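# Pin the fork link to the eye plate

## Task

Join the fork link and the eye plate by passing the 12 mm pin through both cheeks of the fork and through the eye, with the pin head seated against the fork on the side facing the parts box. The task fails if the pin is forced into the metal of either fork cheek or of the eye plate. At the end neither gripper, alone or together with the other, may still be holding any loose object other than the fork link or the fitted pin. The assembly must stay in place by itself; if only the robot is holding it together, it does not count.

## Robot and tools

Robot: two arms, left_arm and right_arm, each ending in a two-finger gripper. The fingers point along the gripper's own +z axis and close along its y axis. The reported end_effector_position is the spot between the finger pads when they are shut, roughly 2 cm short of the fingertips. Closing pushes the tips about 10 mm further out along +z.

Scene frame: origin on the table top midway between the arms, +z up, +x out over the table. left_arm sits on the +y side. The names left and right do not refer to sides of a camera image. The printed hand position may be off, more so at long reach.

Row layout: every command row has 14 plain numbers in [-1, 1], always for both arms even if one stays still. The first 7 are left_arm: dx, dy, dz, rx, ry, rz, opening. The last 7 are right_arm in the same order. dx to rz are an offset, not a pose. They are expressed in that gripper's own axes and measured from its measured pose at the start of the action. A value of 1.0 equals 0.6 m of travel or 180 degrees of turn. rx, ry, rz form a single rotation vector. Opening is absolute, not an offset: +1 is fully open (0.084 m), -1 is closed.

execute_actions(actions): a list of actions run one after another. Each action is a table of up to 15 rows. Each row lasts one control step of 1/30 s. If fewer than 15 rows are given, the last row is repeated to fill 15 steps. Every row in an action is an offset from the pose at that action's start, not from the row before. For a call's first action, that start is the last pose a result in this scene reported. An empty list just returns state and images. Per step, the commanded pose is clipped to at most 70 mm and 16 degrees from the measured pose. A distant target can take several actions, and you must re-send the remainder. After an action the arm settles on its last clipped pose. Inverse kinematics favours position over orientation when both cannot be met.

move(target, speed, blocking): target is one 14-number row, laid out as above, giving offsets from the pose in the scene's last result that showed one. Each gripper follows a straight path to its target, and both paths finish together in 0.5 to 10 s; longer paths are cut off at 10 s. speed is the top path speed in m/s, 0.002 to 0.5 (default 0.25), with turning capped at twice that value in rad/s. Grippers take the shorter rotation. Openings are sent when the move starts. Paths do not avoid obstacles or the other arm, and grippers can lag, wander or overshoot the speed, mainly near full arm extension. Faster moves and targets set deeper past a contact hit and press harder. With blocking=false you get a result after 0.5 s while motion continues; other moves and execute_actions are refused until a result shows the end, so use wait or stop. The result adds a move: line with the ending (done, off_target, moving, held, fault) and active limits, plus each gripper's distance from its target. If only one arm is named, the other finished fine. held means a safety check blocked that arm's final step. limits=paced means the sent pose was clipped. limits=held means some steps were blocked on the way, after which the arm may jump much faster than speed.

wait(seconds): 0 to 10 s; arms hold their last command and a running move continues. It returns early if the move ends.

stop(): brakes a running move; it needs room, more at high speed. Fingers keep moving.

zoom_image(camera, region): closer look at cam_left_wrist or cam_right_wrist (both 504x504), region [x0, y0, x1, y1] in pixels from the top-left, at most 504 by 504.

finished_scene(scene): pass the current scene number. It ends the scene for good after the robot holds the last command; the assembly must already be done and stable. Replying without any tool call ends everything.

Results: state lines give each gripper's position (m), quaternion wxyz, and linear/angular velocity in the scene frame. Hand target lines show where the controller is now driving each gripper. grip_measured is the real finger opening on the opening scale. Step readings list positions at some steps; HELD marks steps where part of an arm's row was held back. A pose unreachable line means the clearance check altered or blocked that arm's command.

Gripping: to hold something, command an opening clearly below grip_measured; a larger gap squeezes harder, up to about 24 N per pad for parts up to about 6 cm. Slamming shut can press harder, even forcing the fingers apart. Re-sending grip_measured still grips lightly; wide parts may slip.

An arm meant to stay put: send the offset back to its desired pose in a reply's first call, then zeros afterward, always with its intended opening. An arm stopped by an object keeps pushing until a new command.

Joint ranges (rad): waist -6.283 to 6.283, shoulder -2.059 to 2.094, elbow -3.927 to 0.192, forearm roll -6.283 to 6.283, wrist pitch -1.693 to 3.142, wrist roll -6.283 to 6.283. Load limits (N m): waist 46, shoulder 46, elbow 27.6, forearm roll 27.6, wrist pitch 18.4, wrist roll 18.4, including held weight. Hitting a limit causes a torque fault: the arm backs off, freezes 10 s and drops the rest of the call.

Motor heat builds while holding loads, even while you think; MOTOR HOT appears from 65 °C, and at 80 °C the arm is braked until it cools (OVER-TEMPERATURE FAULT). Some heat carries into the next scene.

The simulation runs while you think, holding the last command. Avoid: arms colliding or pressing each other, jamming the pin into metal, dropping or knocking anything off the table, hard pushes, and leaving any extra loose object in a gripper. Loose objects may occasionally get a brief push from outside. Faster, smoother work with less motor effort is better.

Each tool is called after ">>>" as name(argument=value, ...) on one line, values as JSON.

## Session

>>> execute_actions(actions=[])

Scene clock: 0.00 s.
left_arm: end_effector_position=(+0.5306, +0.1015, +0.1767) grip_measured=+1.00 end_effector_quat_wxyz=(+0.287, +0.884, +0.304, +0.207) end_effector_velocity=(-0.000, +0.000, -0.000) end_effector_angular_velocity=(-0.001, +0.000, +0.001) | right_arm: end_effector_position=(+0.6375, -0.1408, +0.3426) grip_measured=-0.61 end_effector_quat_wxyz=(+0.161, +0.209, +0.932, +0.248) end_effector_velocity=(+0.000, -0.000, +0.000) end_effector_angular_velocity=(-0.000, -0.001, +0.000)
Joint positions: left_arm=[-0.428 -0.084 -0.663 -1.287  0.102  0.12   0.084] | right_arm=[ 0.167  0.218 -1.525  0.417  0.825 -2.689  0.017]
Joint velocities: left_arm=[ 0.    -0.     0.    -0.001 -0.     0.     0.   ] | right_arm=[-0.    -0.     0.    -0.    -0.001 -0.001 -0.   ]
Motor temperatures (°C, as the motors report them): left_arm=[24 27 35 26 29 28] | right_arm=[27 32 34 28 28 27]
Hand target (left_arm): +0.531, +0.101, +0.177; +0.287, +0.884, +0.304, +0.207
Hand target (right_arm): +0.637, -0.141, +0.343; +0.161, +0.209, +0.932, +0.248

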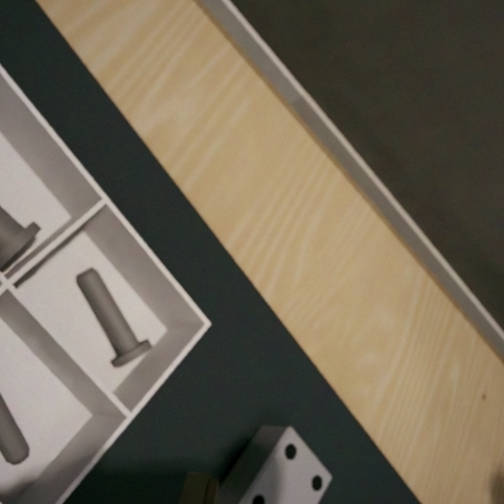

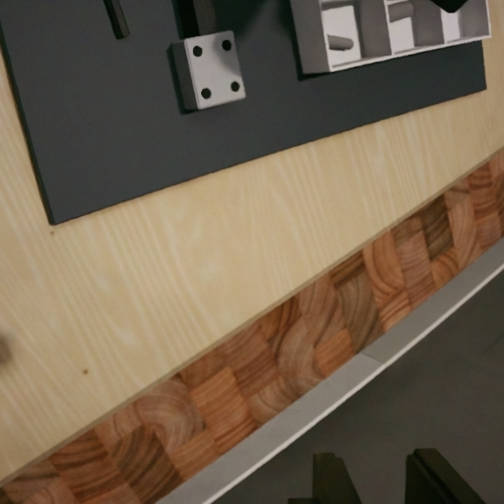

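>>> move(target=[-0.0033, 0.0065, -0.4030, 0.1902, -0.1372, 0.2014, 1.0, 0.2679, 0.0160, 0.0326, 0.1616, 0.1049, -0.1362, -0.58], speed=0.35)

Scene clock: 27.10 s.
left_arm: end_effector_position=(+0.4004, +0.1908, +0.3595) grip_measured=+1.00 end_effector_quat_wxyz=(-0.001, +1.000, +0.001, +0.000) end_effector_velocity=(+0.001, +0.000, +0.005) end_effector_angular_velocity=(-0.001, -0.009, -0.002) | right_arm: end_effector_position=(+0.5099, -0.0499, +0.3003) grip_measured=-0.60 end_effector_quat_wxyz=(-0.001, -0.001, +1.000, +0.001) end_effector_velocity=(-0.001, +0.001, -0.000) end_effector_angular_velocity=(-0.003, +0.002, +0.002)
Joint positions: left_arm=[-0.232 -0.418 -1.109  0.001  1.527 -0.273  0.084] | right_arm=[ 0.468  0.349 -1.799  0.003  1.45  -2.62   0.018]
Joint velocities: left_arm=[-0.    -0.002 -0.01   0.002  0.003  0.001  0.   ] | right_arm=[ 0.002  0.001 -0.001 -0.002  0.003  0.    -0.   ]
Motor temperatures (°C, as the motors report them): left_arm=[24 28 40 26 29 28] | right_arm=[27 33 40 28 28 27]
Hand target (left_arm): +0.401, +0.191, +0.360; -0.001, +1.000, +0.001, +0.001
Hand target (right_arm): +0.510, -0.050, +0.300; -0.001, -0.001, +1.000, +0.001
Off the commanded pose (left_arm): 0.001 m, 0 deg.
Off the commanded pose (right_arm): 0.000 m, 0 deg.
move: done

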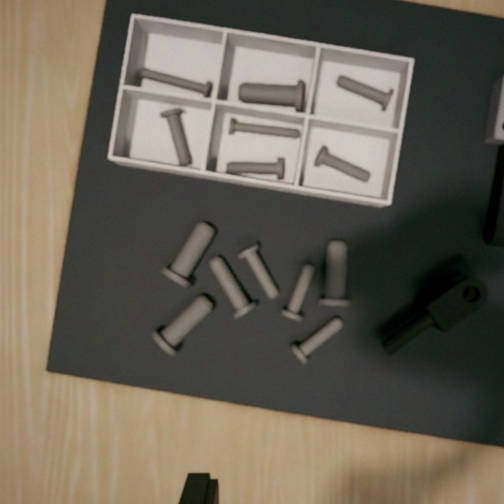

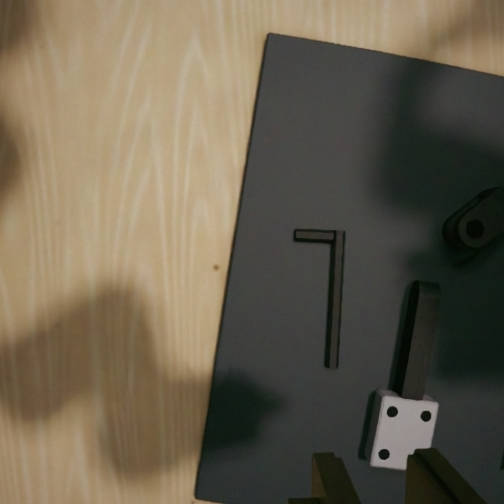

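>>> execute_actions(actions=[])

Scene clock: 49.80 s.
left_arm: end_effector_position=(+0.4006, +0.1908, +0.3601) grip_measured=+1.00 end_effector_quat_wxyz=(-0.001, +1.000, +0.001, +0.001) end_effector_velocity=(+0.000, -0.000, -0.000) end_effector_angular_velocity=(+0.000, -0.000, +0.000) | right_arm: end_effector_position=(+0.5097, -0.0496, +0.3000) grip_measured=-0.60 end_effector_quat_wxyz=(-0.001, -0.001, +1.000, +0.001) end_effector_velocity=(+0.000, +0.000, -0.000) end_effector_angular_velocity=(-0.000, -0.000, +0.000)
Joint positions: left_arm=[-0.232 -0.418 -1.11   0.002  1.527 -0.273  0.084] | right_arm=[ 0.469  0.35  -1.8    0.003  1.45  -2.62   0.018]
Joint velocities: left_arm=[-0.     0.001 -0.     0.    -0.    -0.     0.   ] | right_arm=[ 0.  0. -0. -0.  0. -0. -0.]
Motor temperatures (°C, as the motors report them): left_arm=[24 28 42 26 29 28] | right_arm=[27 33 42 28 28 27]
Hand target (left_arm): +0.401, +0.191, +0.360; -0.001, +1.000, +0.001, +0.001
Hand target (right_arm): +0.510, -0.050, +0.300; -0.001, -0.001, +1.000, +0.001
Off the commanded pose (left_arm): 0.001 m, 0 deg.
Off the commanded pose (right_arm): 0.001 m, 0 deg.

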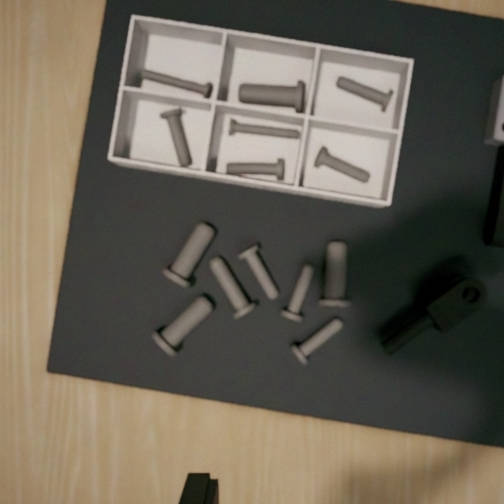

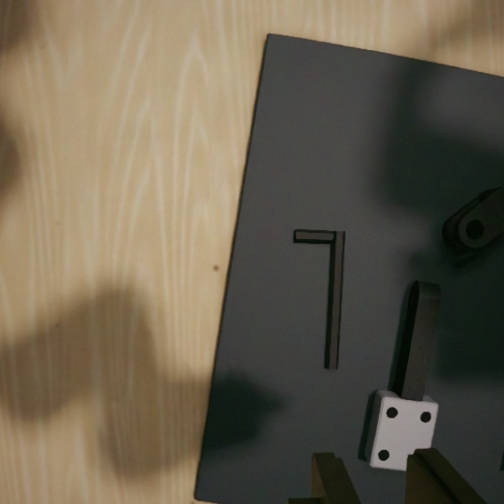

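>>> zoom_image(camera="cam_left_wrist", region=[140, 200, 380, 380])

>>> zoom_image(camera="cam_left_wrist", region=[100, 10, 420, 220])

Region (140, 200, 380, 380) of cam_left_wrist's 504x504 image, scaled by 2.100, with more detail than that image has; it fills the top 378 rows of this view, and the rest is white.

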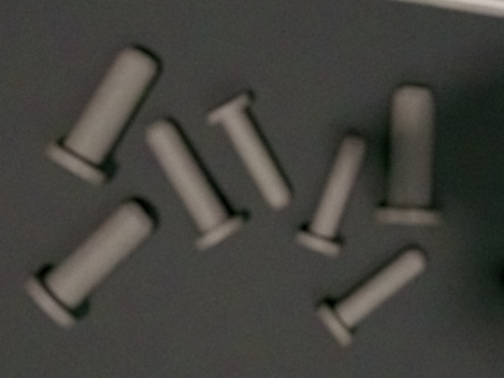

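Region (100, 10, 420, 220) of cam_left_wrist's 504x504 image, scaled by 1.575, with more detail than that image has; it fills the top 331 rows of this view, and the rest is white.

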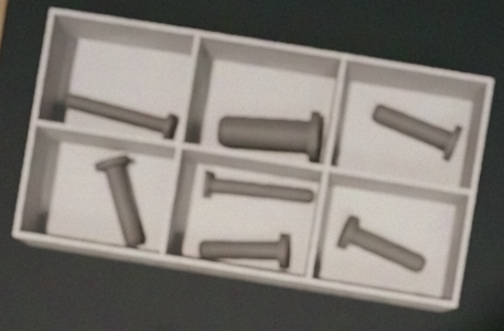

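>>> zoom_image(camera="cam_left_wrist", region=[180, 230, 290, 340])

>>> zoom_image(camera="cam_left_wrist", region=[370, 240, 504, 374])

>>> zoom_image(camera="cam_right_wrist", region=[340, 170, 504, 334])

>>> zoom_image(camera="cam_right_wrist", region=[280, 220, 504, 480])

Region (180, 230, 290, 340) of cam_left_wrist's 504x504 image, scaled by 4.582, with more detail than that image has.

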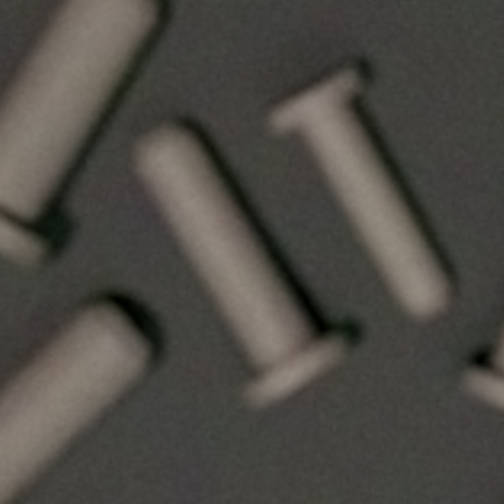

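Region (370, 240, 504, 374) of cam_left_wrist's 504x504 image, scaled by 3.761, with more detail than that image has.

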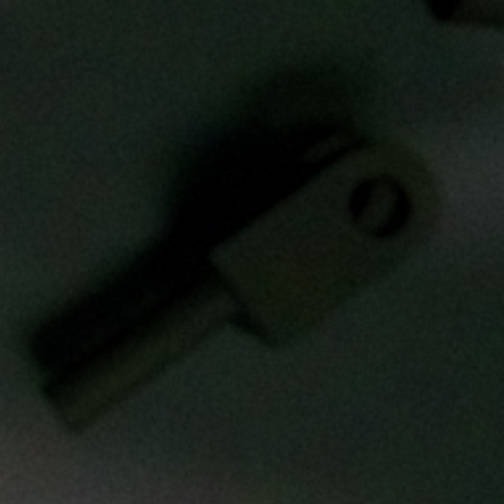

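Region (340, 170, 504, 334) of cam_right_wrist's 504x504 image, scaled by 3.073, with more detail than that image has.

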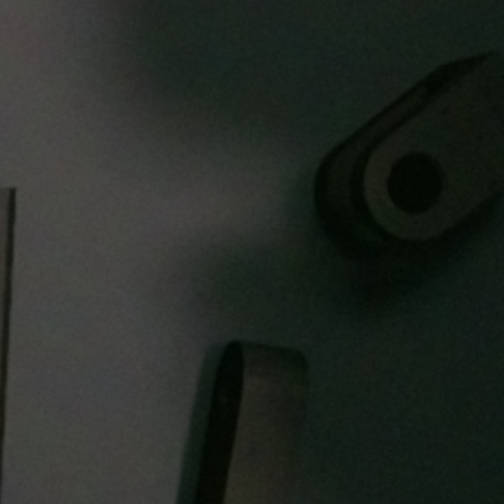

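Region (280, 220, 504, 480) of cam_right_wrist's 504x504 image, scaled by 1.938, with more detail than that image has; it fills the left 434 columns of this view, and the rest is white.

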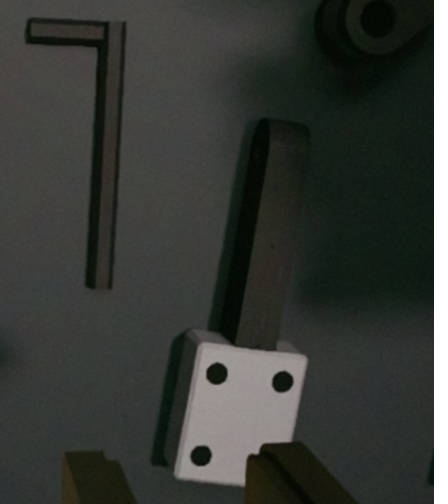

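>>> move(target=[-0.0747, 0.2117, 0.4627, 0.2568, 0.1294, 0.2775, -0.58, 0.0162, -0.1340, 0.1, 0, 0, 0.5472, -0.58], speed=0.4)

Scene clock: 172.40 s.
left_arm: end_effector_position=(+0.3546, +0.0608, +0.0827) grip_measured=-0.60 end_effector_quat_wxyz=(-0.374, +0.810, -0.408, +0.191) end_effector_velocity=(-0.001, +0.001, -0.002) end_effector_angular_velocity=(+0.005, +0.000, -0.001) | right_arm: end_effector_position=(+0.5000, -0.1299, +0.2402) grip_measured=-0.60 end_effector_quat_wxyz=(-0.001, +0.757, +0.654, +0.000) end_effector_velocity=(-0.000, -0.000, -0.001) end_effector_angular_velocity=(-0.001, +0.001, -0.005)
Joint positions: left_arm=[-1.045  0.07  -0.607  1.058  1.048 -0.953  0.018] | right_arm=[ 0.346  0.182 -1.401  0.003  1.219 -1.025  0.018]
Joint velocities: left_arm=[-0.002  0.005  0.002  0.002  0.001 -0.003 -0.   ] | right_arm=[-0.    -0.     0.002 -0.    -0.     0.005 -0.   ]
Motor temperatures (°C, as the motors report them): left_arm=[24 28 44 26 29 28] | right_arm=[27 34 43 28 29 27]
Hand target (left_arm): +0.354, +0.061, +0.082; -0.375, +0.810, -0.408, +0.191
Hand target (right_arm): +0.500, -0.130, +0.240; -0.001, +0.757, +0.653, +0.000
Off the commanded pose (left_arm): 0.004 m, 1 deg.
Off the commanded pose (right_arm): 0.000 m, 0 deg.
move: off_target (left_arm)

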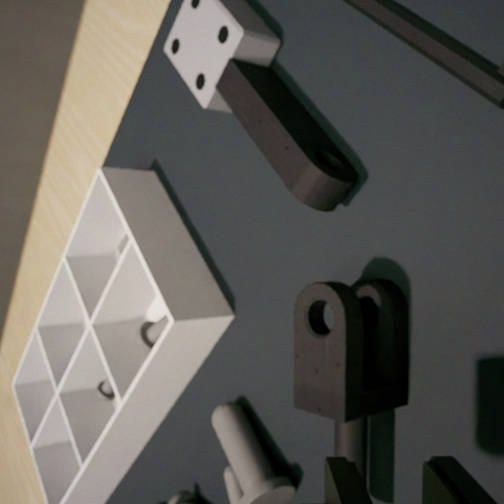

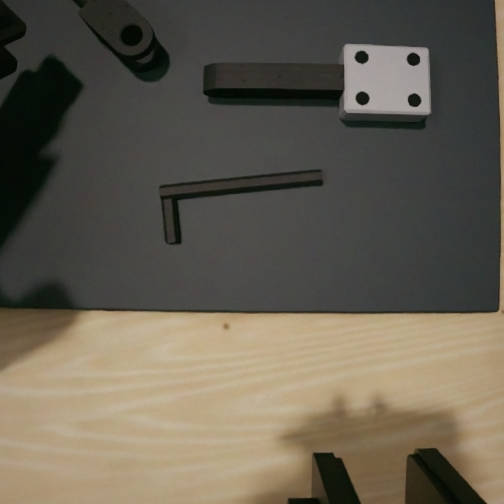

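>>> execute_actions(actions=[])

>>> zoom_image(camera="cam_left_wrist", region=[270, 270, 504, 504])

>>> zoom_image(camera="cam_left_wrist", region=[300, 390, 414, 504])

Scene clock: 179.27 s.
left_arm: end_effector_position=(+0.3544, +0.0610, +0.0822) grip_measured=-0.60 end_effector_quat_wxyz=(-0.375, +0.810, -0.408, +0.191) end_effector_velocity=(-0.000, +0.000, -0.000) end_effector_angular_velocity=(-0.000, +0.001, +0.001) | right_arm: end_effector_position=(+0.5000, -0.1300, +0.2401) grip_measured=-0.60 end_effector_quat_wxyz=(-0.001, +0.757, +0.653, +0.000) end_effector_velocity=(+0.000, +0.000, -0.000) end_effector_angular_velocity=(+0.001, -0.000, -0.000)
Joint positions: left_arm=[-1.046  0.072 -0.607  1.058  1.048 -0.954  0.018] | right_arm=[ 0.346  0.182 -1.401  0.003  1.219 -1.024  0.018]
Joint velocities: left_arm=[-0.     0.     0.    -0.001 -0.    -0.    -0.   ] | right_arm=[ 0.     0.     0.     0.001 -0.001 -0.    -0.   ]
Motor temperatures (°C, as the motors report them): left_arm=[24 28 42 26 29 28] | right_arm=[27 34 43 28 29 27]
Hand target (left_arm): +0.354, +0.061, +0.082; -0.375, +0.810, -0.408, +0.191
Hand target (right_arm): +0.500, -0.130, +0.240; -0.001, +0.757, +0.653, +0.000
Off the commanded pose (left_arm): 0.004 m, 0 deg.
Off the commanded pose (right_arm): 0.000 m, 0 deg.

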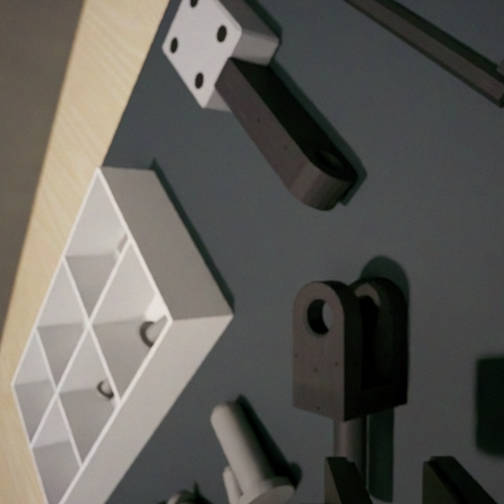

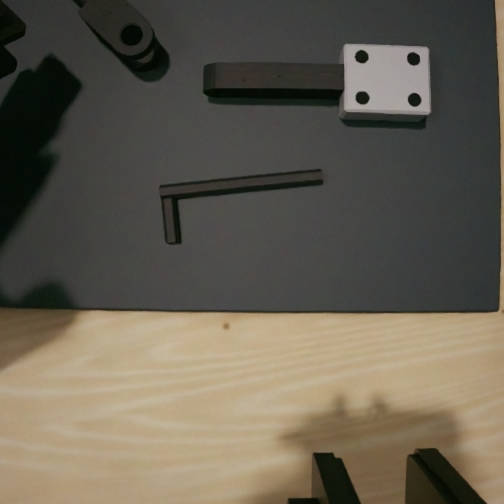

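Region (270, 270, 504, 504) of cam_left_wrist's 504x504 image, scaled by 2.154, with more detail than that image has.

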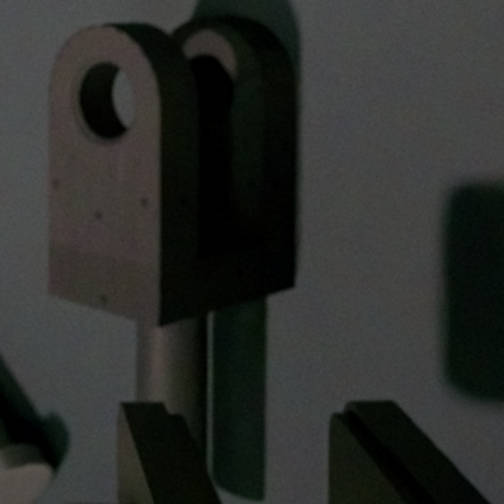

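Region (300, 390, 414, 504) of cam_left_wrist's 504x504 image, scaled by 4.421, with more detail than that image has.

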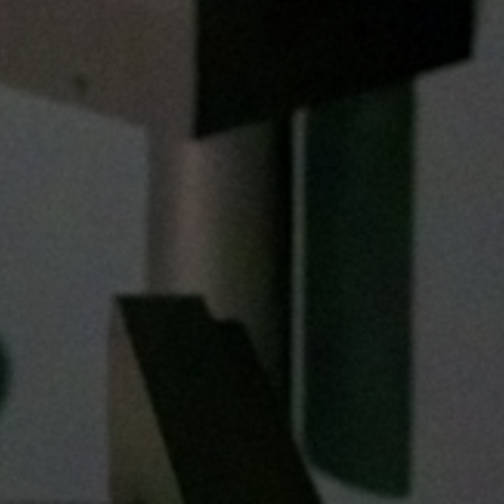

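>>> move(target=[-0.0095, -0.0017, 0.085, 0, 0, 0, -0.58, 0, 0, 0, 0, 0, 0, -0.58], speed=0.1)

>>> zoom_image(camera="cam_left_wrist", region=[270, 270, 504, 504])

Scene clock: 217.90 s.
left_arm: end_effector_position=(+0.3829, +0.0890, +0.0501) grip_measured=-0.60 end_effector_quat_wxyz=(-0.375, +0.810, -0.408, +0.191) end_effector_velocity=(-0.000, +0.001, -0.001) end_effector_angular_velocity=(+0.001, +0.001, +0.001) | right_arm: end_effector_position=(+0.5000, -0.1300, +0.2401) grip_measured=-0.60 end_effector_quat_wxyz=(-0.001, +0.757, +0.653, +0.000) end_effector_velocity=(+0.000, -0.000, +0.000) end_effector_angular_velocity=(+0.000, -0.001, +0.000)
Joint positions: left_arm=[-0.913  0.152 -0.588  1.218  0.95  -1.031  0.018] | right_arm=[ 0.346  0.182 -1.401  0.003  1.219 -1.024  0.018]
Joint velocities: left_arm=[ 0.001  0.001  0.002  0.001 -0.001 -0.001 -0.   ] | right_arm=[-0.    -0.     0.    -0.    -0.001 -0.    -0.   ]
Motor temperatures (°C, as the motors report them): left_arm=[24 28 40 26 29 28] | right_arm=[27 34 44 28 29 27]
Hand target (left_arm): +0.383, +0.089, +0.050; -0.375, +0.810, -0.408, +0.191
Hand target (right_arm): +0.500, -0.130, +0.240; -0.001, +0.757, +0.653, +0.000
Off the commanded pose (left_arm): 0.000 m, 0 deg.
Off the commanded pose (right_arm): 0.000 m, 0 deg.
move: done

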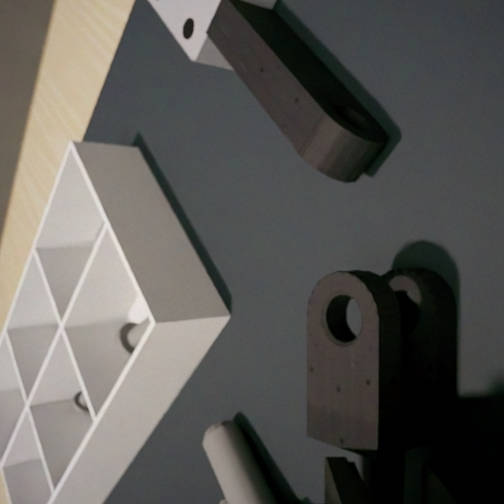

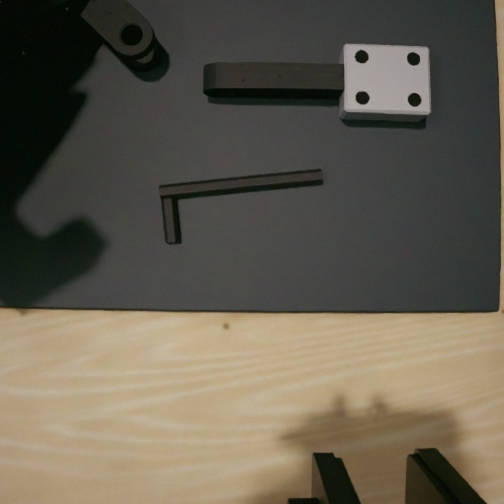

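Region (270, 270, 504, 504) of cam_left_wrist's 504x504 image, scaled by 2.154, with more detail than that image has.

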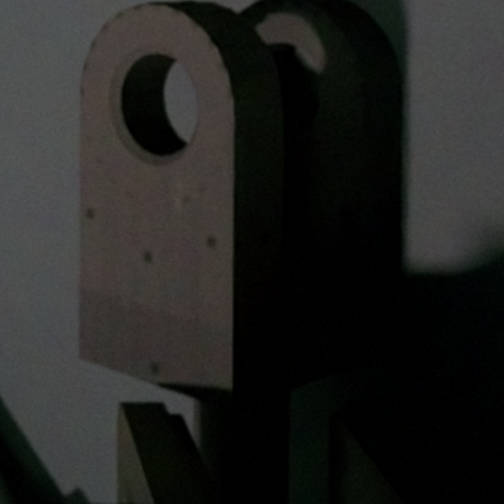

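>>> move(target=[0, -0.0008, 0.0303, 0, 0, 0, -0.58, 0, 0, 0, 0, 0, 0, -0.58], speed=0.03)

>>> execute_actions(actions=[[[0,0.0002,0,0,0,0,-0.61,0,0,0,0,0,0,-0.58],[0,0.0004,0,0,0,0,-0.63,0,0,0,0,0,0,-0.58],[0,0.0007,0,0,0,0,-0.65,0,0,0,0,0,0,-0.58],[0,0.0010,0,0,0,0,-0.67,0,0,0,0,0,0,-0.58],[0,0.0013,0,0,0,0,-0.68,0,0,0,0,0,0,-0.58],[0,0.0016,0,0,0,0,-0.69,0,0,0,0,0,0,-0.58],[0,0.0018,0,0,0,0,-0.70,0,0,0,0,0,0,-0.58],[0,0.0018,0,0,0,0,-0.71,0,0,0,0,0,0,-0.58],[0,0.0018,0,0,0,0,-0.72,0,0,0,0,0,0,-0.58],[0,0.0018,0,0,0,0,-0.73,0,0,0,0,0,0,-0.58],[0,0.0018,0,0,0,0,-0.75,0,0,0,0,0,0,-0.58],[0,0.0018,0,0,0,0,-0.78,0,0,0,0,0,0,-0.58],[0,0.0018,0,0,0,0,-0.82,0,0,0,0,0,0,-0.58],[0,0.0018,0,0,0,0,-0.88,0,0,0,0,0,0,-0.58],[0,0.0018,0,0,0,0,-0.95,0,0,0,0,0,0,-0.58]]])

Scene clock: 237.70 s.
left_arm: end_effector_position=(+0.3944, +0.0974, +0.0388) grip_measured=-0.60 end_effector_quat_wxyz=(-0.375, +0.810, -0.408, +0.191) end_effector_velocity=(+0.000, -0.001, +0.000) end_effector_angular_velocity=(-0.003, -0.001, -0.001) | right_arm: end_effector_position=(+0.5000, -0.1300, +0.2401) grip_measured=-0.60 end_effector_quat_wxyz=(-0.001, +0.757, +0.653, +0.000) end_effector_velocity=(-0.000, -0.000, -0.000) end_effector_angular_velocity=(+0.001, +0.002, -0.001)
Joint positions: left_arm=[-0.865  0.192 -0.596  1.278  0.921 -1.059  0.018] | right_arm=[ 0.346  0.182 -1.401  0.003  1.219 -1.024  0.018]
Joint velocities: left_arm=[ 0.    -0.    -0.001  0.001 -0.002 -0.001  0.   ] | right_arm=[-0.    -0.    -0.     0.001  0.002  0.    -0.   ]
Motor temperatures (°C, as the motors report them): left_arm=[24 28 39 26 29 28] | right_arm=[27 34 44 28 29 27]
Hand target (left_arm): +0.394, +0.097, +0.039; -0.375, +0.810, -0.408, +0.191
Hand target (right_arm): +0.500, -0.130, +0.240; -0.001, +0.757, +0.653, +0.000
Off the commanded pose (left_arm): 0.000 m, 0 deg.
Off the commanded pose (right_arm): 0.000 m, 0 deg.
move: done

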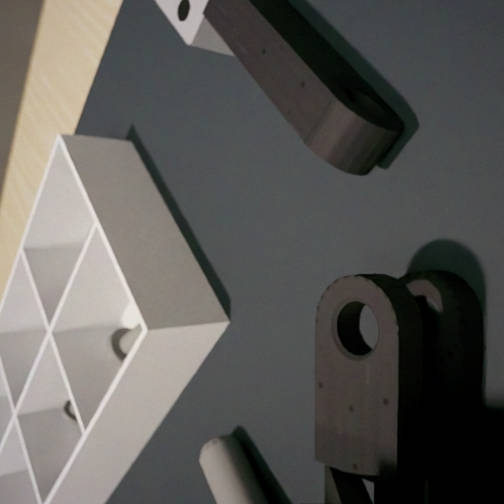

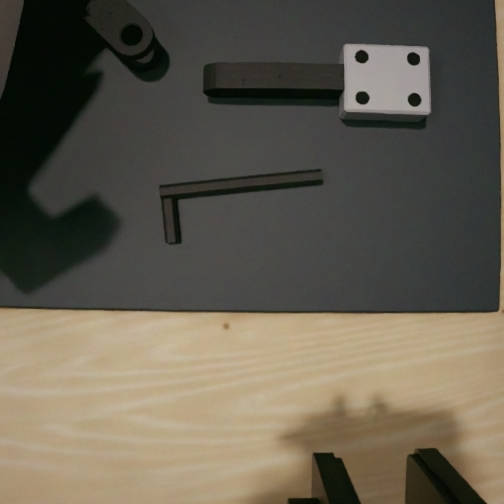

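Scene clock: 238.20 s.
left_arm: end_effector_position=(+0.3937, +0.0970, +0.0379) grip_measured=-0.74 end_effector_quat_wxyz=(-0.375, +0.810, -0.409, +0.191) end_effector_velocity=(-0.000, +0.000, -0.000) end_effector_angular_velocity=(-0.000, +0.000, +0.001) | right_arm: end_effector_position=(+0.5000, -0.1300, +0.2401) grip_measured=-0.60 end_effector_quat_wxyz=(-0.001, +0.757, +0.653, +0.000) end_effector_velocity=(-0.000, -0.000, +0.000) end_effector_angular_velocity=(-0.000, +0.000, +0.001)
Joint positions: left_arm=[-0.867  0.195 -0.597  1.278  0.921 -1.062  0.011] | right_arm=[ 0.346  0.182 -1.401  0.003  1.219 -1.024  0.018]
Joint velocities: left_arm=[ 0.     0.001 -0.    -0.    -0.    -0.     0.   ] | right_arm=[ 0.    -0.    -0.    -0.     0.    -0.001  0.   ]
Motor temperatures (°C, as the motors report them): left_arm=[24 28 39 26 29 28] | right_arm=[27 34 44 28 29 27]
Hand target (left_arm): +0.394, +0.097, +0.038; -0.375, +0.810, -0.408, +0.191
Hand target (right_arm): +0.500, -0.130, +0.240; -0.001, +0.757, +0.653, +0.000
Off the commanded pose (left_arm): 0.000 m, 0 deg.
Off the commanded pose (right_arm): 0.000 m, 0 deg.
Step readings (end_effector_position):
0: left_arm (+0.3944, +0.0974, +0.0388) | right_arm (+0.5000, -0.1300, +0.2401)
1: left_arm (+0.3944, +0.0974, +0.0388) | right_arm (+0.5000, -0.1300, +0.2401)
2: left_arm (+0.3944, +0.0974, +0.0388) | right_arm (+0.5000, -0.1300, +0.2401)
4: left_arm (+0.3942, +0.0972, +0.0386) | right_arm (+0.5000, -0.1300, +0.2401)
8: left_arm (+0.3938, +0.0970, +0.0380) | right_arm (+0.5000, -0.1300, +0.2401)
15: end_effector_position above

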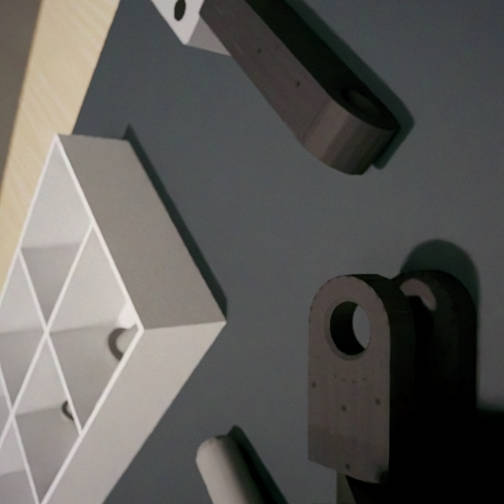

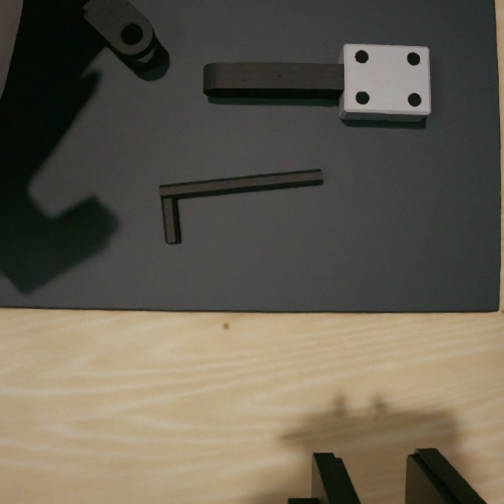

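>>> execute_actions(actions=[])

>>> zoom_image(camera="cam_left_wrist", region=[270, 260, 504, 494])

>>> zoom_image(camera="cam_left_wrist", region=[200, 0, 430, 200])

>>> zoom_image(camera="cam_right_wrist", region=[60, 0, 450, 140])

Scene clock: 242.10 s.
left_arm: end_effector_position=(+0.3938, +0.0970, +0.0380) grip_measured=-0.74 end_effector_quat_wxyz=(-0.375, +0.810, -0.408, +0.191) end_effector_velocity=(+0.000, -0.000, +0.000) end_effector_angular_velocity=(-0.001, -0.001, +0.001) | right_arm: end_effector_position=(+0.5000, -0.1300, +0.2401) grip_measured=-0.60 end_effector_quat_wxyz=(-0.001, +0.757, +0.653, +0.000) end_effector_velocity=(-0.000, +0.000, -0.000) end_effector_angular_velocity=(+0.000, +0.001, -0.001)
Joint positions: left_arm=[-0.867  0.195 -0.597  1.278  0.922 -1.062  0.011] | right_arm=[ 0.346  0.182 -1.401  0.003  1.219 -1.024  0.018]
Joint velocities: left_arm=[-0. -0. -0. -0.  0. -0. -0.] | right_arm=[-0.     0.     0.     0.001  0.     0.    -0.   ]
Motor temperatures (°C, as the motors report them): left_arm=[24 28 39 26 29 28] | right_arm=[27 34 44 28 29 27]
Hand target (left_arm): +0.394, +0.097, +0.038; -0.375, +0.810, -0.408, +0.191
Hand target (right_arm): +0.500, -0.130, +0.240; -0.001, +0.757, +0.653, +0.000
Off the commanded pose (left_arm): 0.000 m, 0 deg.
Off the commanded pose (right_arm): 0.000 m, 0 deg.

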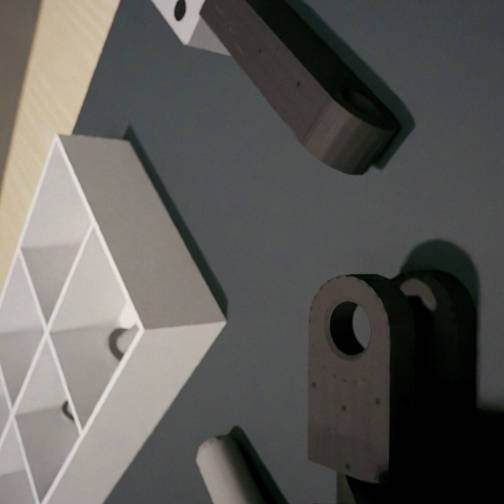

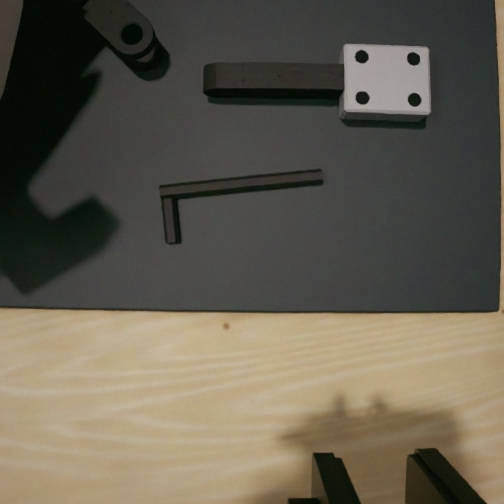

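Region (270, 260, 504, 494) of cam_left_wrist's 504x504 image, scaled by 2.154, with more detail than that image has.

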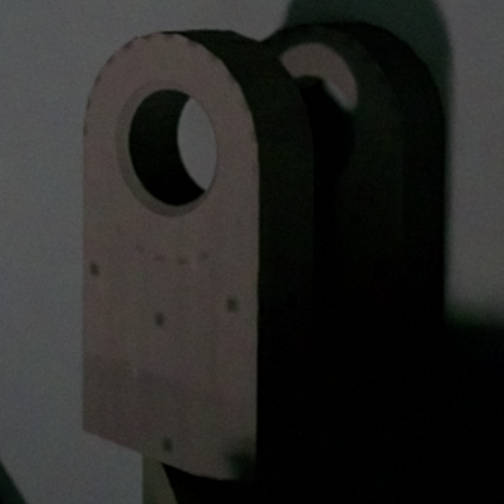

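Region (200, 0, 430, 200) of cam_left_wrist's 504x504 image, scaled by 2.191, with more detail than that image has; it fills the top 438 rows of this view, and the rest is white.

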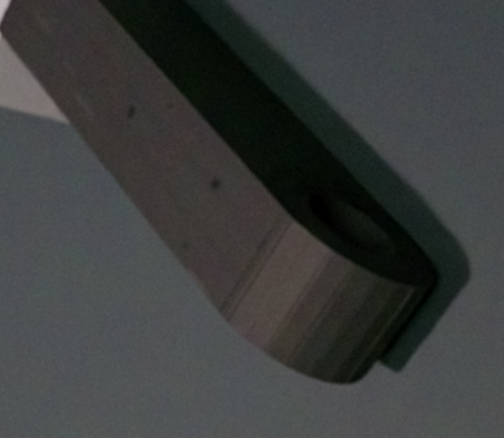

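Region (60, 0, 450, 140) of cam_right_wrist's 504x504 image, scaled by 1.292, with more detail than that image has; it fills the top 181 rows of this view, and the rest is white.

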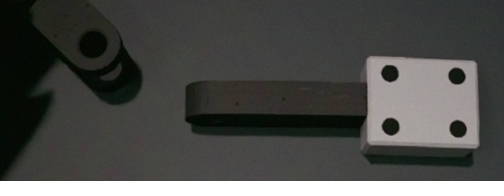

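>>> move(target=[0, -0.0280, -0.0237, 0, 0, 0, -0.95, 0, 0, 0, 0, 0, 0, -0.58], speed=0.06)

>>> move(target=[0.0598, 0.0322, -0.0172, -0.4744, -0.0330, -0.2727, -0.95, 0.1635, -0.040, 0.0667, 0, 0, 0, -0.58], speed=0.3)

Scene clock: 292.33 s.
left_arm: end_effector_position=(+0.3937, +0.0971, +0.0599) grip_measured=-0.74 end_effector_quat_wxyz=(-0.375, +0.810, -0.408, +0.191) end_effector_velocity=(-0.001, +0.002, -0.001) end_effector_angular_velocity=(+0.005, +0.004, -0.000) | right_arm: end_effector_position=(+0.5000, -0.1300, +0.2401) grip_measured=-0.60 end_effector_quat_wxyz=(-0.001, +0.757, +0.653, +0.000) end_effector_velocity=(+0.000, -0.000, -0.000) end_effector_angular_velocity=(-0.000, -0.001, +0.000)
Joint positions: left_arm=[-0.873  0.118 -0.579  1.233  0.942 -0.994  0.011] | right_arm=[ 0.346  0.182 -1.401  0.003  1.219 -1.024  0.018]
Joint velocities: left_arm=[-0.     0.     0.003 -0.002  0.001  0.003  0.   ] | right_arm=[-0.    -0.     0.    -0.001 -0.001  0.     0.   ]
Motor temperatures (°C, as the motors report them): left_arm=[24 29 39 26 29 28] | right_arm=[27 34 44 28 29 27]
Hand target (left_arm): +0.394, +0.097, +0.060; -0.375, +0.810, -0.408, +0.191
Hand target (right_arm): +0.500, -0.130, +0.240; -0.001, +0.757, +0.653, +0.000
Off the commanded pose (left_arm): 0.000 m, 0 deg.
Off the commanded pose (right_arm): 0.000 m, 0 deg.
move: done

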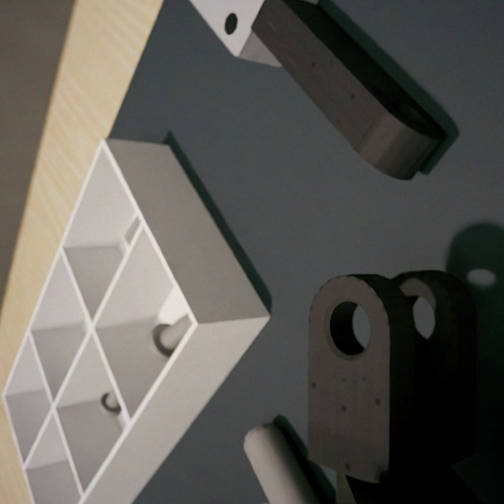

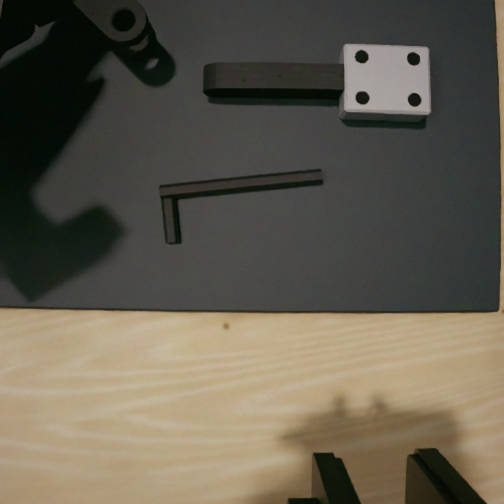

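Scene clock: 295.60 s.
left_arm: end_effector_position=(+0.3992, +0.0580, +0.0517) grip_measured=-0.74 end_effector_quat_wxyz=(+0.338, +0.938, -0.068, -0.038) end_effector_velocity=(+0.000, -0.001, +0.001) end_effector_angular_velocity=(-0.005, +0.001, +0.001) | right_arm: end_effector_position=(+0.4905, -0.0294, +0.2002) grip_measured=-0.60 end_effector_quat_wxyz=(-0.002, +0.757, +0.653, +0.000) end_effector_velocity=(-0.000, +0.000, -0.000) end_effector_angular_velocity=(-0.000, +0.000, +0.001)
Joint positions: left_arm=[-0.275  0.14  -0.65  -1.124  0.781  0.771  0.011] | right_arm=[ 0.516  0.343 -1.505  0.003  1.161 -0.854  0.018]
Joint velocities: left_arm=[ 0.001  0.001 -0.002 -0.004  0.004  0.003 -0.   ] | right_arm=[ 0.001  0.     0.    -0.    -0.    -0.    -0.   ]
Motor temperatures (°C, as the motors report them): left_arm=[24 28 39 26 29 28] | right_arm=[27 34 44 28 29 27]
Hand target (left_arm): +0.399, +0.058, +0.052; +0.338, +0.938, -0.068, -0.039
Hand target (right_arm): +0.490, -0.029, +0.200; -0.002, +0.757, +0.653, +0.000
Off the commanded pose (left_arm): 0.002 m, 0 deg.
Off the commanded pose (right_arm): 0.000 m, 0 deg.
move: done

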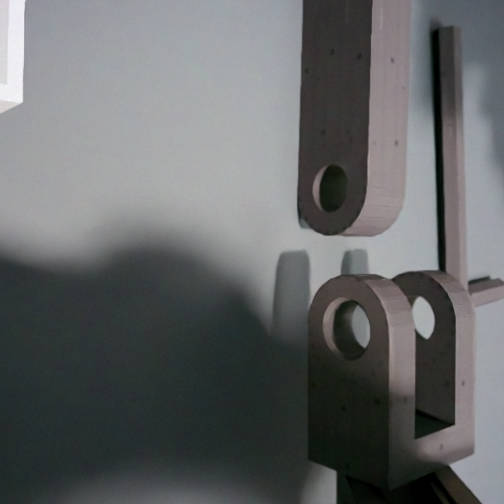

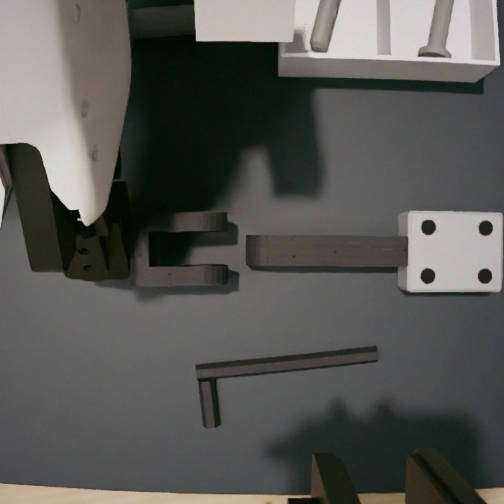

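>>> execute_actions(actions=[])

>>> zoom_image(camera="cam_right_wrist", region=[125, 195, 285, 305])

>>> zoom_image(camera="cam_right_wrist", region=[240, 200, 420, 300])

>>> zoom_image(camera="cam_left_wrist", region=[270, 130, 504, 364])

Scene clock: 299.43 s.
left_arm: end_effector_position=(+0.3992, +0.0582, +0.0516) grip_measured=-0.74 end_effector_quat_wxyz=(+0.338, +0.938, -0.068, -0.039) end_effector_velocity=(+0.000, +0.000, +0.000) end_effector_angular_velocity=(+0.001, -0.001, +0.000) | right_arm: end_effector_position=(+0.4904, -0.0293, +0.2001) grip_measured=-0.60 end_effector_quat_wxyz=(-0.002, +0.757, +0.653, +0.000) end_effector_velocity=(-0.000, -0.001, -0.000) end_effector_angular_velocity=(-0.001, +0.001, -0.001)
Joint positions: left_arm=[-0.275  0.14  -0.65  -1.124  0.781  0.771  0.011] | right_arm=[ 0.517  0.343 -1.505  0.003  1.161 -0.854  0.018]
Joint velocities: left_arm=[ 0.    -0.    -0.     0.001 -0.001 -0.     0.   ] | right_arm=[-0.    -0.     0.    -0.     0.002  0.    -0.   ]
Motor temperatures (°C, as the motors report them): left_arm=[24 29 40 26 29 28] | right_arm=[27 34 44 28 29 27]
Hand target (left_arm): +0.399, +0.058, +0.052; +0.338, +0.938, -0.068, -0.039
Hand target (right_arm): +0.490, -0.029, +0.200; -0.002, +0.757, +0.653, +0.000
Off the commanded pose (left_arm): 0.002 m, 0 deg.
Off the commanded pose (right_arm): 0.000 m, 0 deg.

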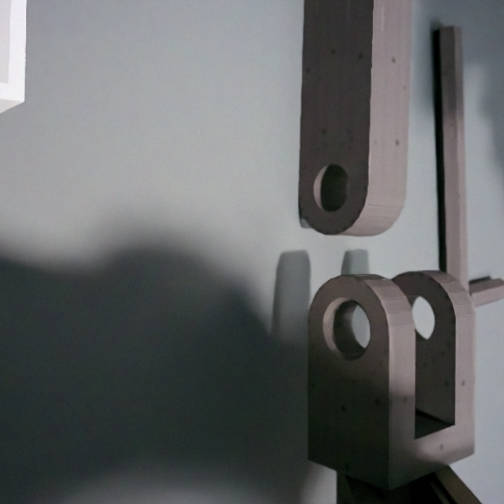

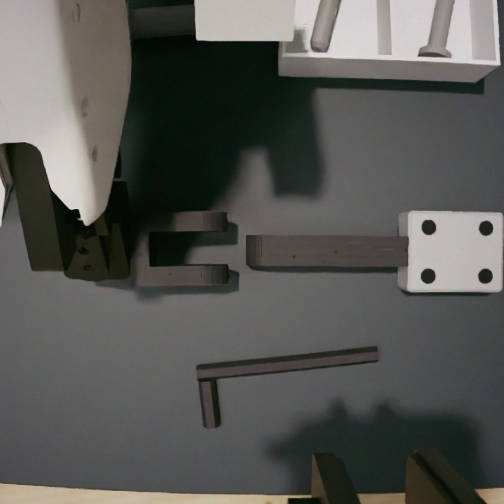

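Region (125, 195, 285, 305) of cam_right_wrist's 504x504 image, scaled by 3.150, with more detail than that image has; it fills the top 346 rows of this view, and the rest is white.

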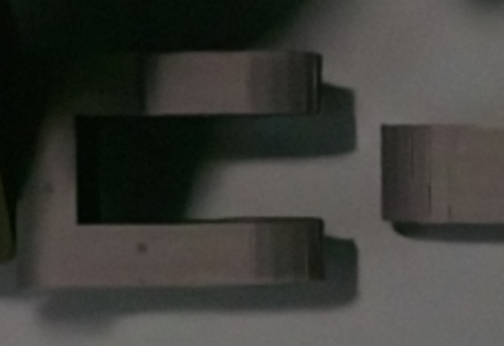

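Region (240, 200, 420, 300) of cam_right_wrist's 504x504 image, scaled by 2.800, with more detail than that image has.

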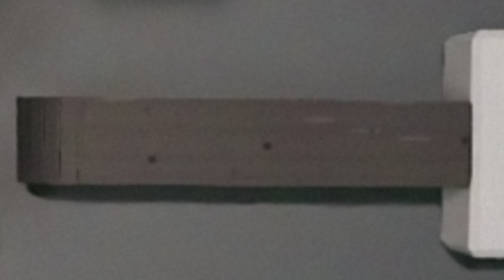

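Region (270, 130, 504, 364) of cam_left_wrist's 504x504 image, scaled by 2.154, with more detail than that image has.

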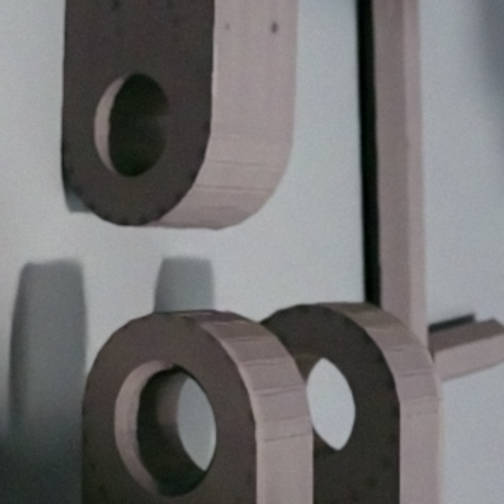

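>>> move(target=[0.01057, -0.01362, 0.01565, -0.0028, -0.0104, 0.0012, -0.95, -0.0073, 0.01, 0, 0, 0, 0, -0.58], speed=0.03)

>>> zoom_image(camera="cam_right_wrist", region=[130, 190, 290, 300])

>>> zoom_image(camera="cam_right_wrist", region=[190, 200, 280, 290])

>>> zoom_image(camera="cam_left_wrist", region=[270, 150, 504, 384])

Scene clock: 352.80 s.
left_arm: end_effector_position=(+0.4051, +0.0575, +0.0390) grip_measured=-0.74 end_effector_quat_wxyz=(+0.341, +0.935, -0.075, -0.054) end_effector_velocity=(+0.001, -0.000, +0.001) end_effector_angular_velocity=(-0.000, -0.003, -0.001) | right_arm: end_effector_position=(+0.4957, -0.0345, +0.2001) grip_measured=-0.60 end_effector_quat_wxyz=(-0.002, +0.757, +0.653, +0.000) end_effector_velocity=(-0.000, +0.001, +0.000) end_effector_angular_velocity=(+0.001, +0.001, +0.001)
Joint positions: left_arm=[-0.26   0.213 -0.702 -1.109  0.808  0.788  0.011] | right_arm=[ 0.504  0.349 -1.513  0.003  1.164 -0.867  0.018]
Joint velocities: left_arm=[ 0.    -0.    -0.002  0.001 -0.     0.001 -0.   ] | right_arm=[ 0.001 -0.    -0.     0.002  0.    -0.001  0.   ]
Motor temperatures (°C, as the motors report them): left_arm=[24 29 41 26 29 28] | right_arm=[27 35 45 28 29 27]
Hand target (left_arm): +0.405, +0.058, +0.039; +0.341, +0.935, -0.075, -0.054
Hand target (right_arm): +0.496, -0.035, +0.200; -0.002, +0.757, +0.653, +0.000
Off the commanded pose (left_arm): 0.000 m, 0 deg.
Off the commanded pose (right_arm): 0.000 m, 0 deg.
move: done

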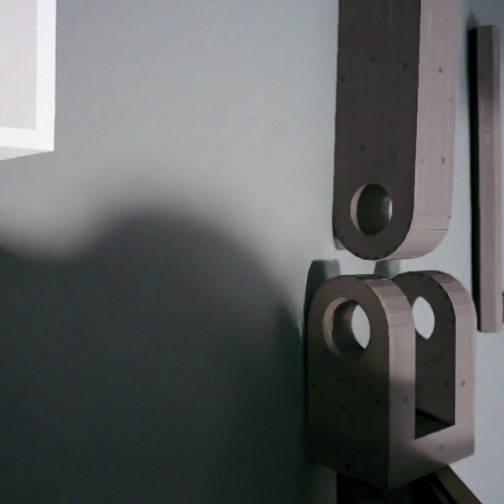

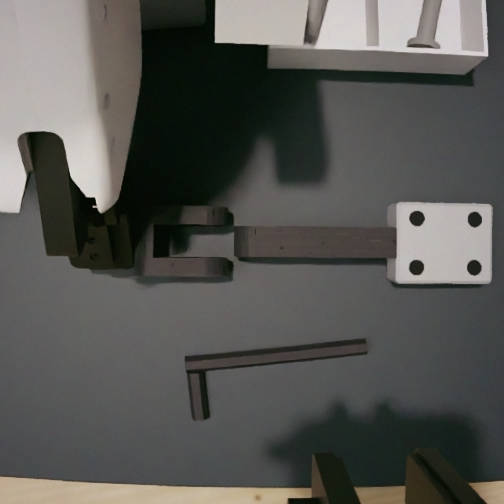

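Region (130, 190, 290, 300) of cam_right_wrist's 504x504 image, scaled by 3.150, with more detail than that image has; it fills the top 346 rows of this view, and the rest is white.

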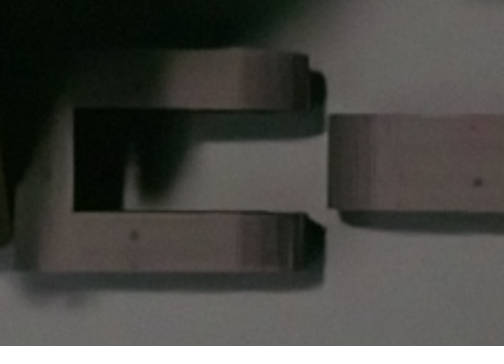

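Region (190, 200, 280, 290) of cam_right_wrist's 504x504 image, scaled by 5.600, with more detail than that image has.

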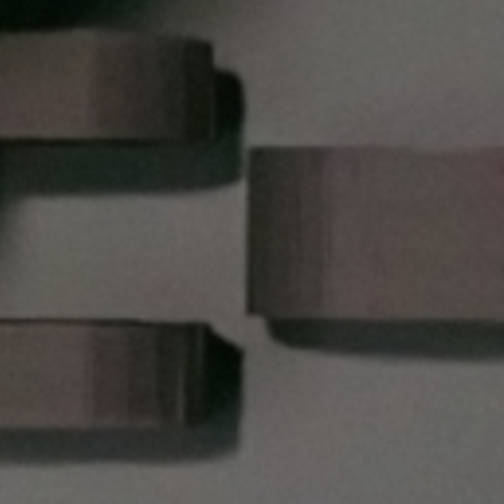

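Region (270, 150, 504, 384) of cam_left_wrist's 504x504 image, scaled by 2.154, with more detail than that image has.

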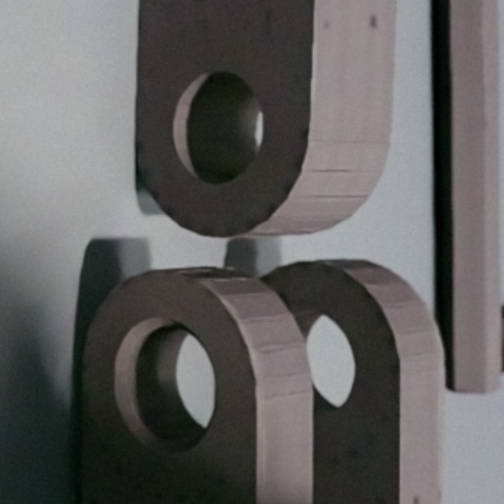

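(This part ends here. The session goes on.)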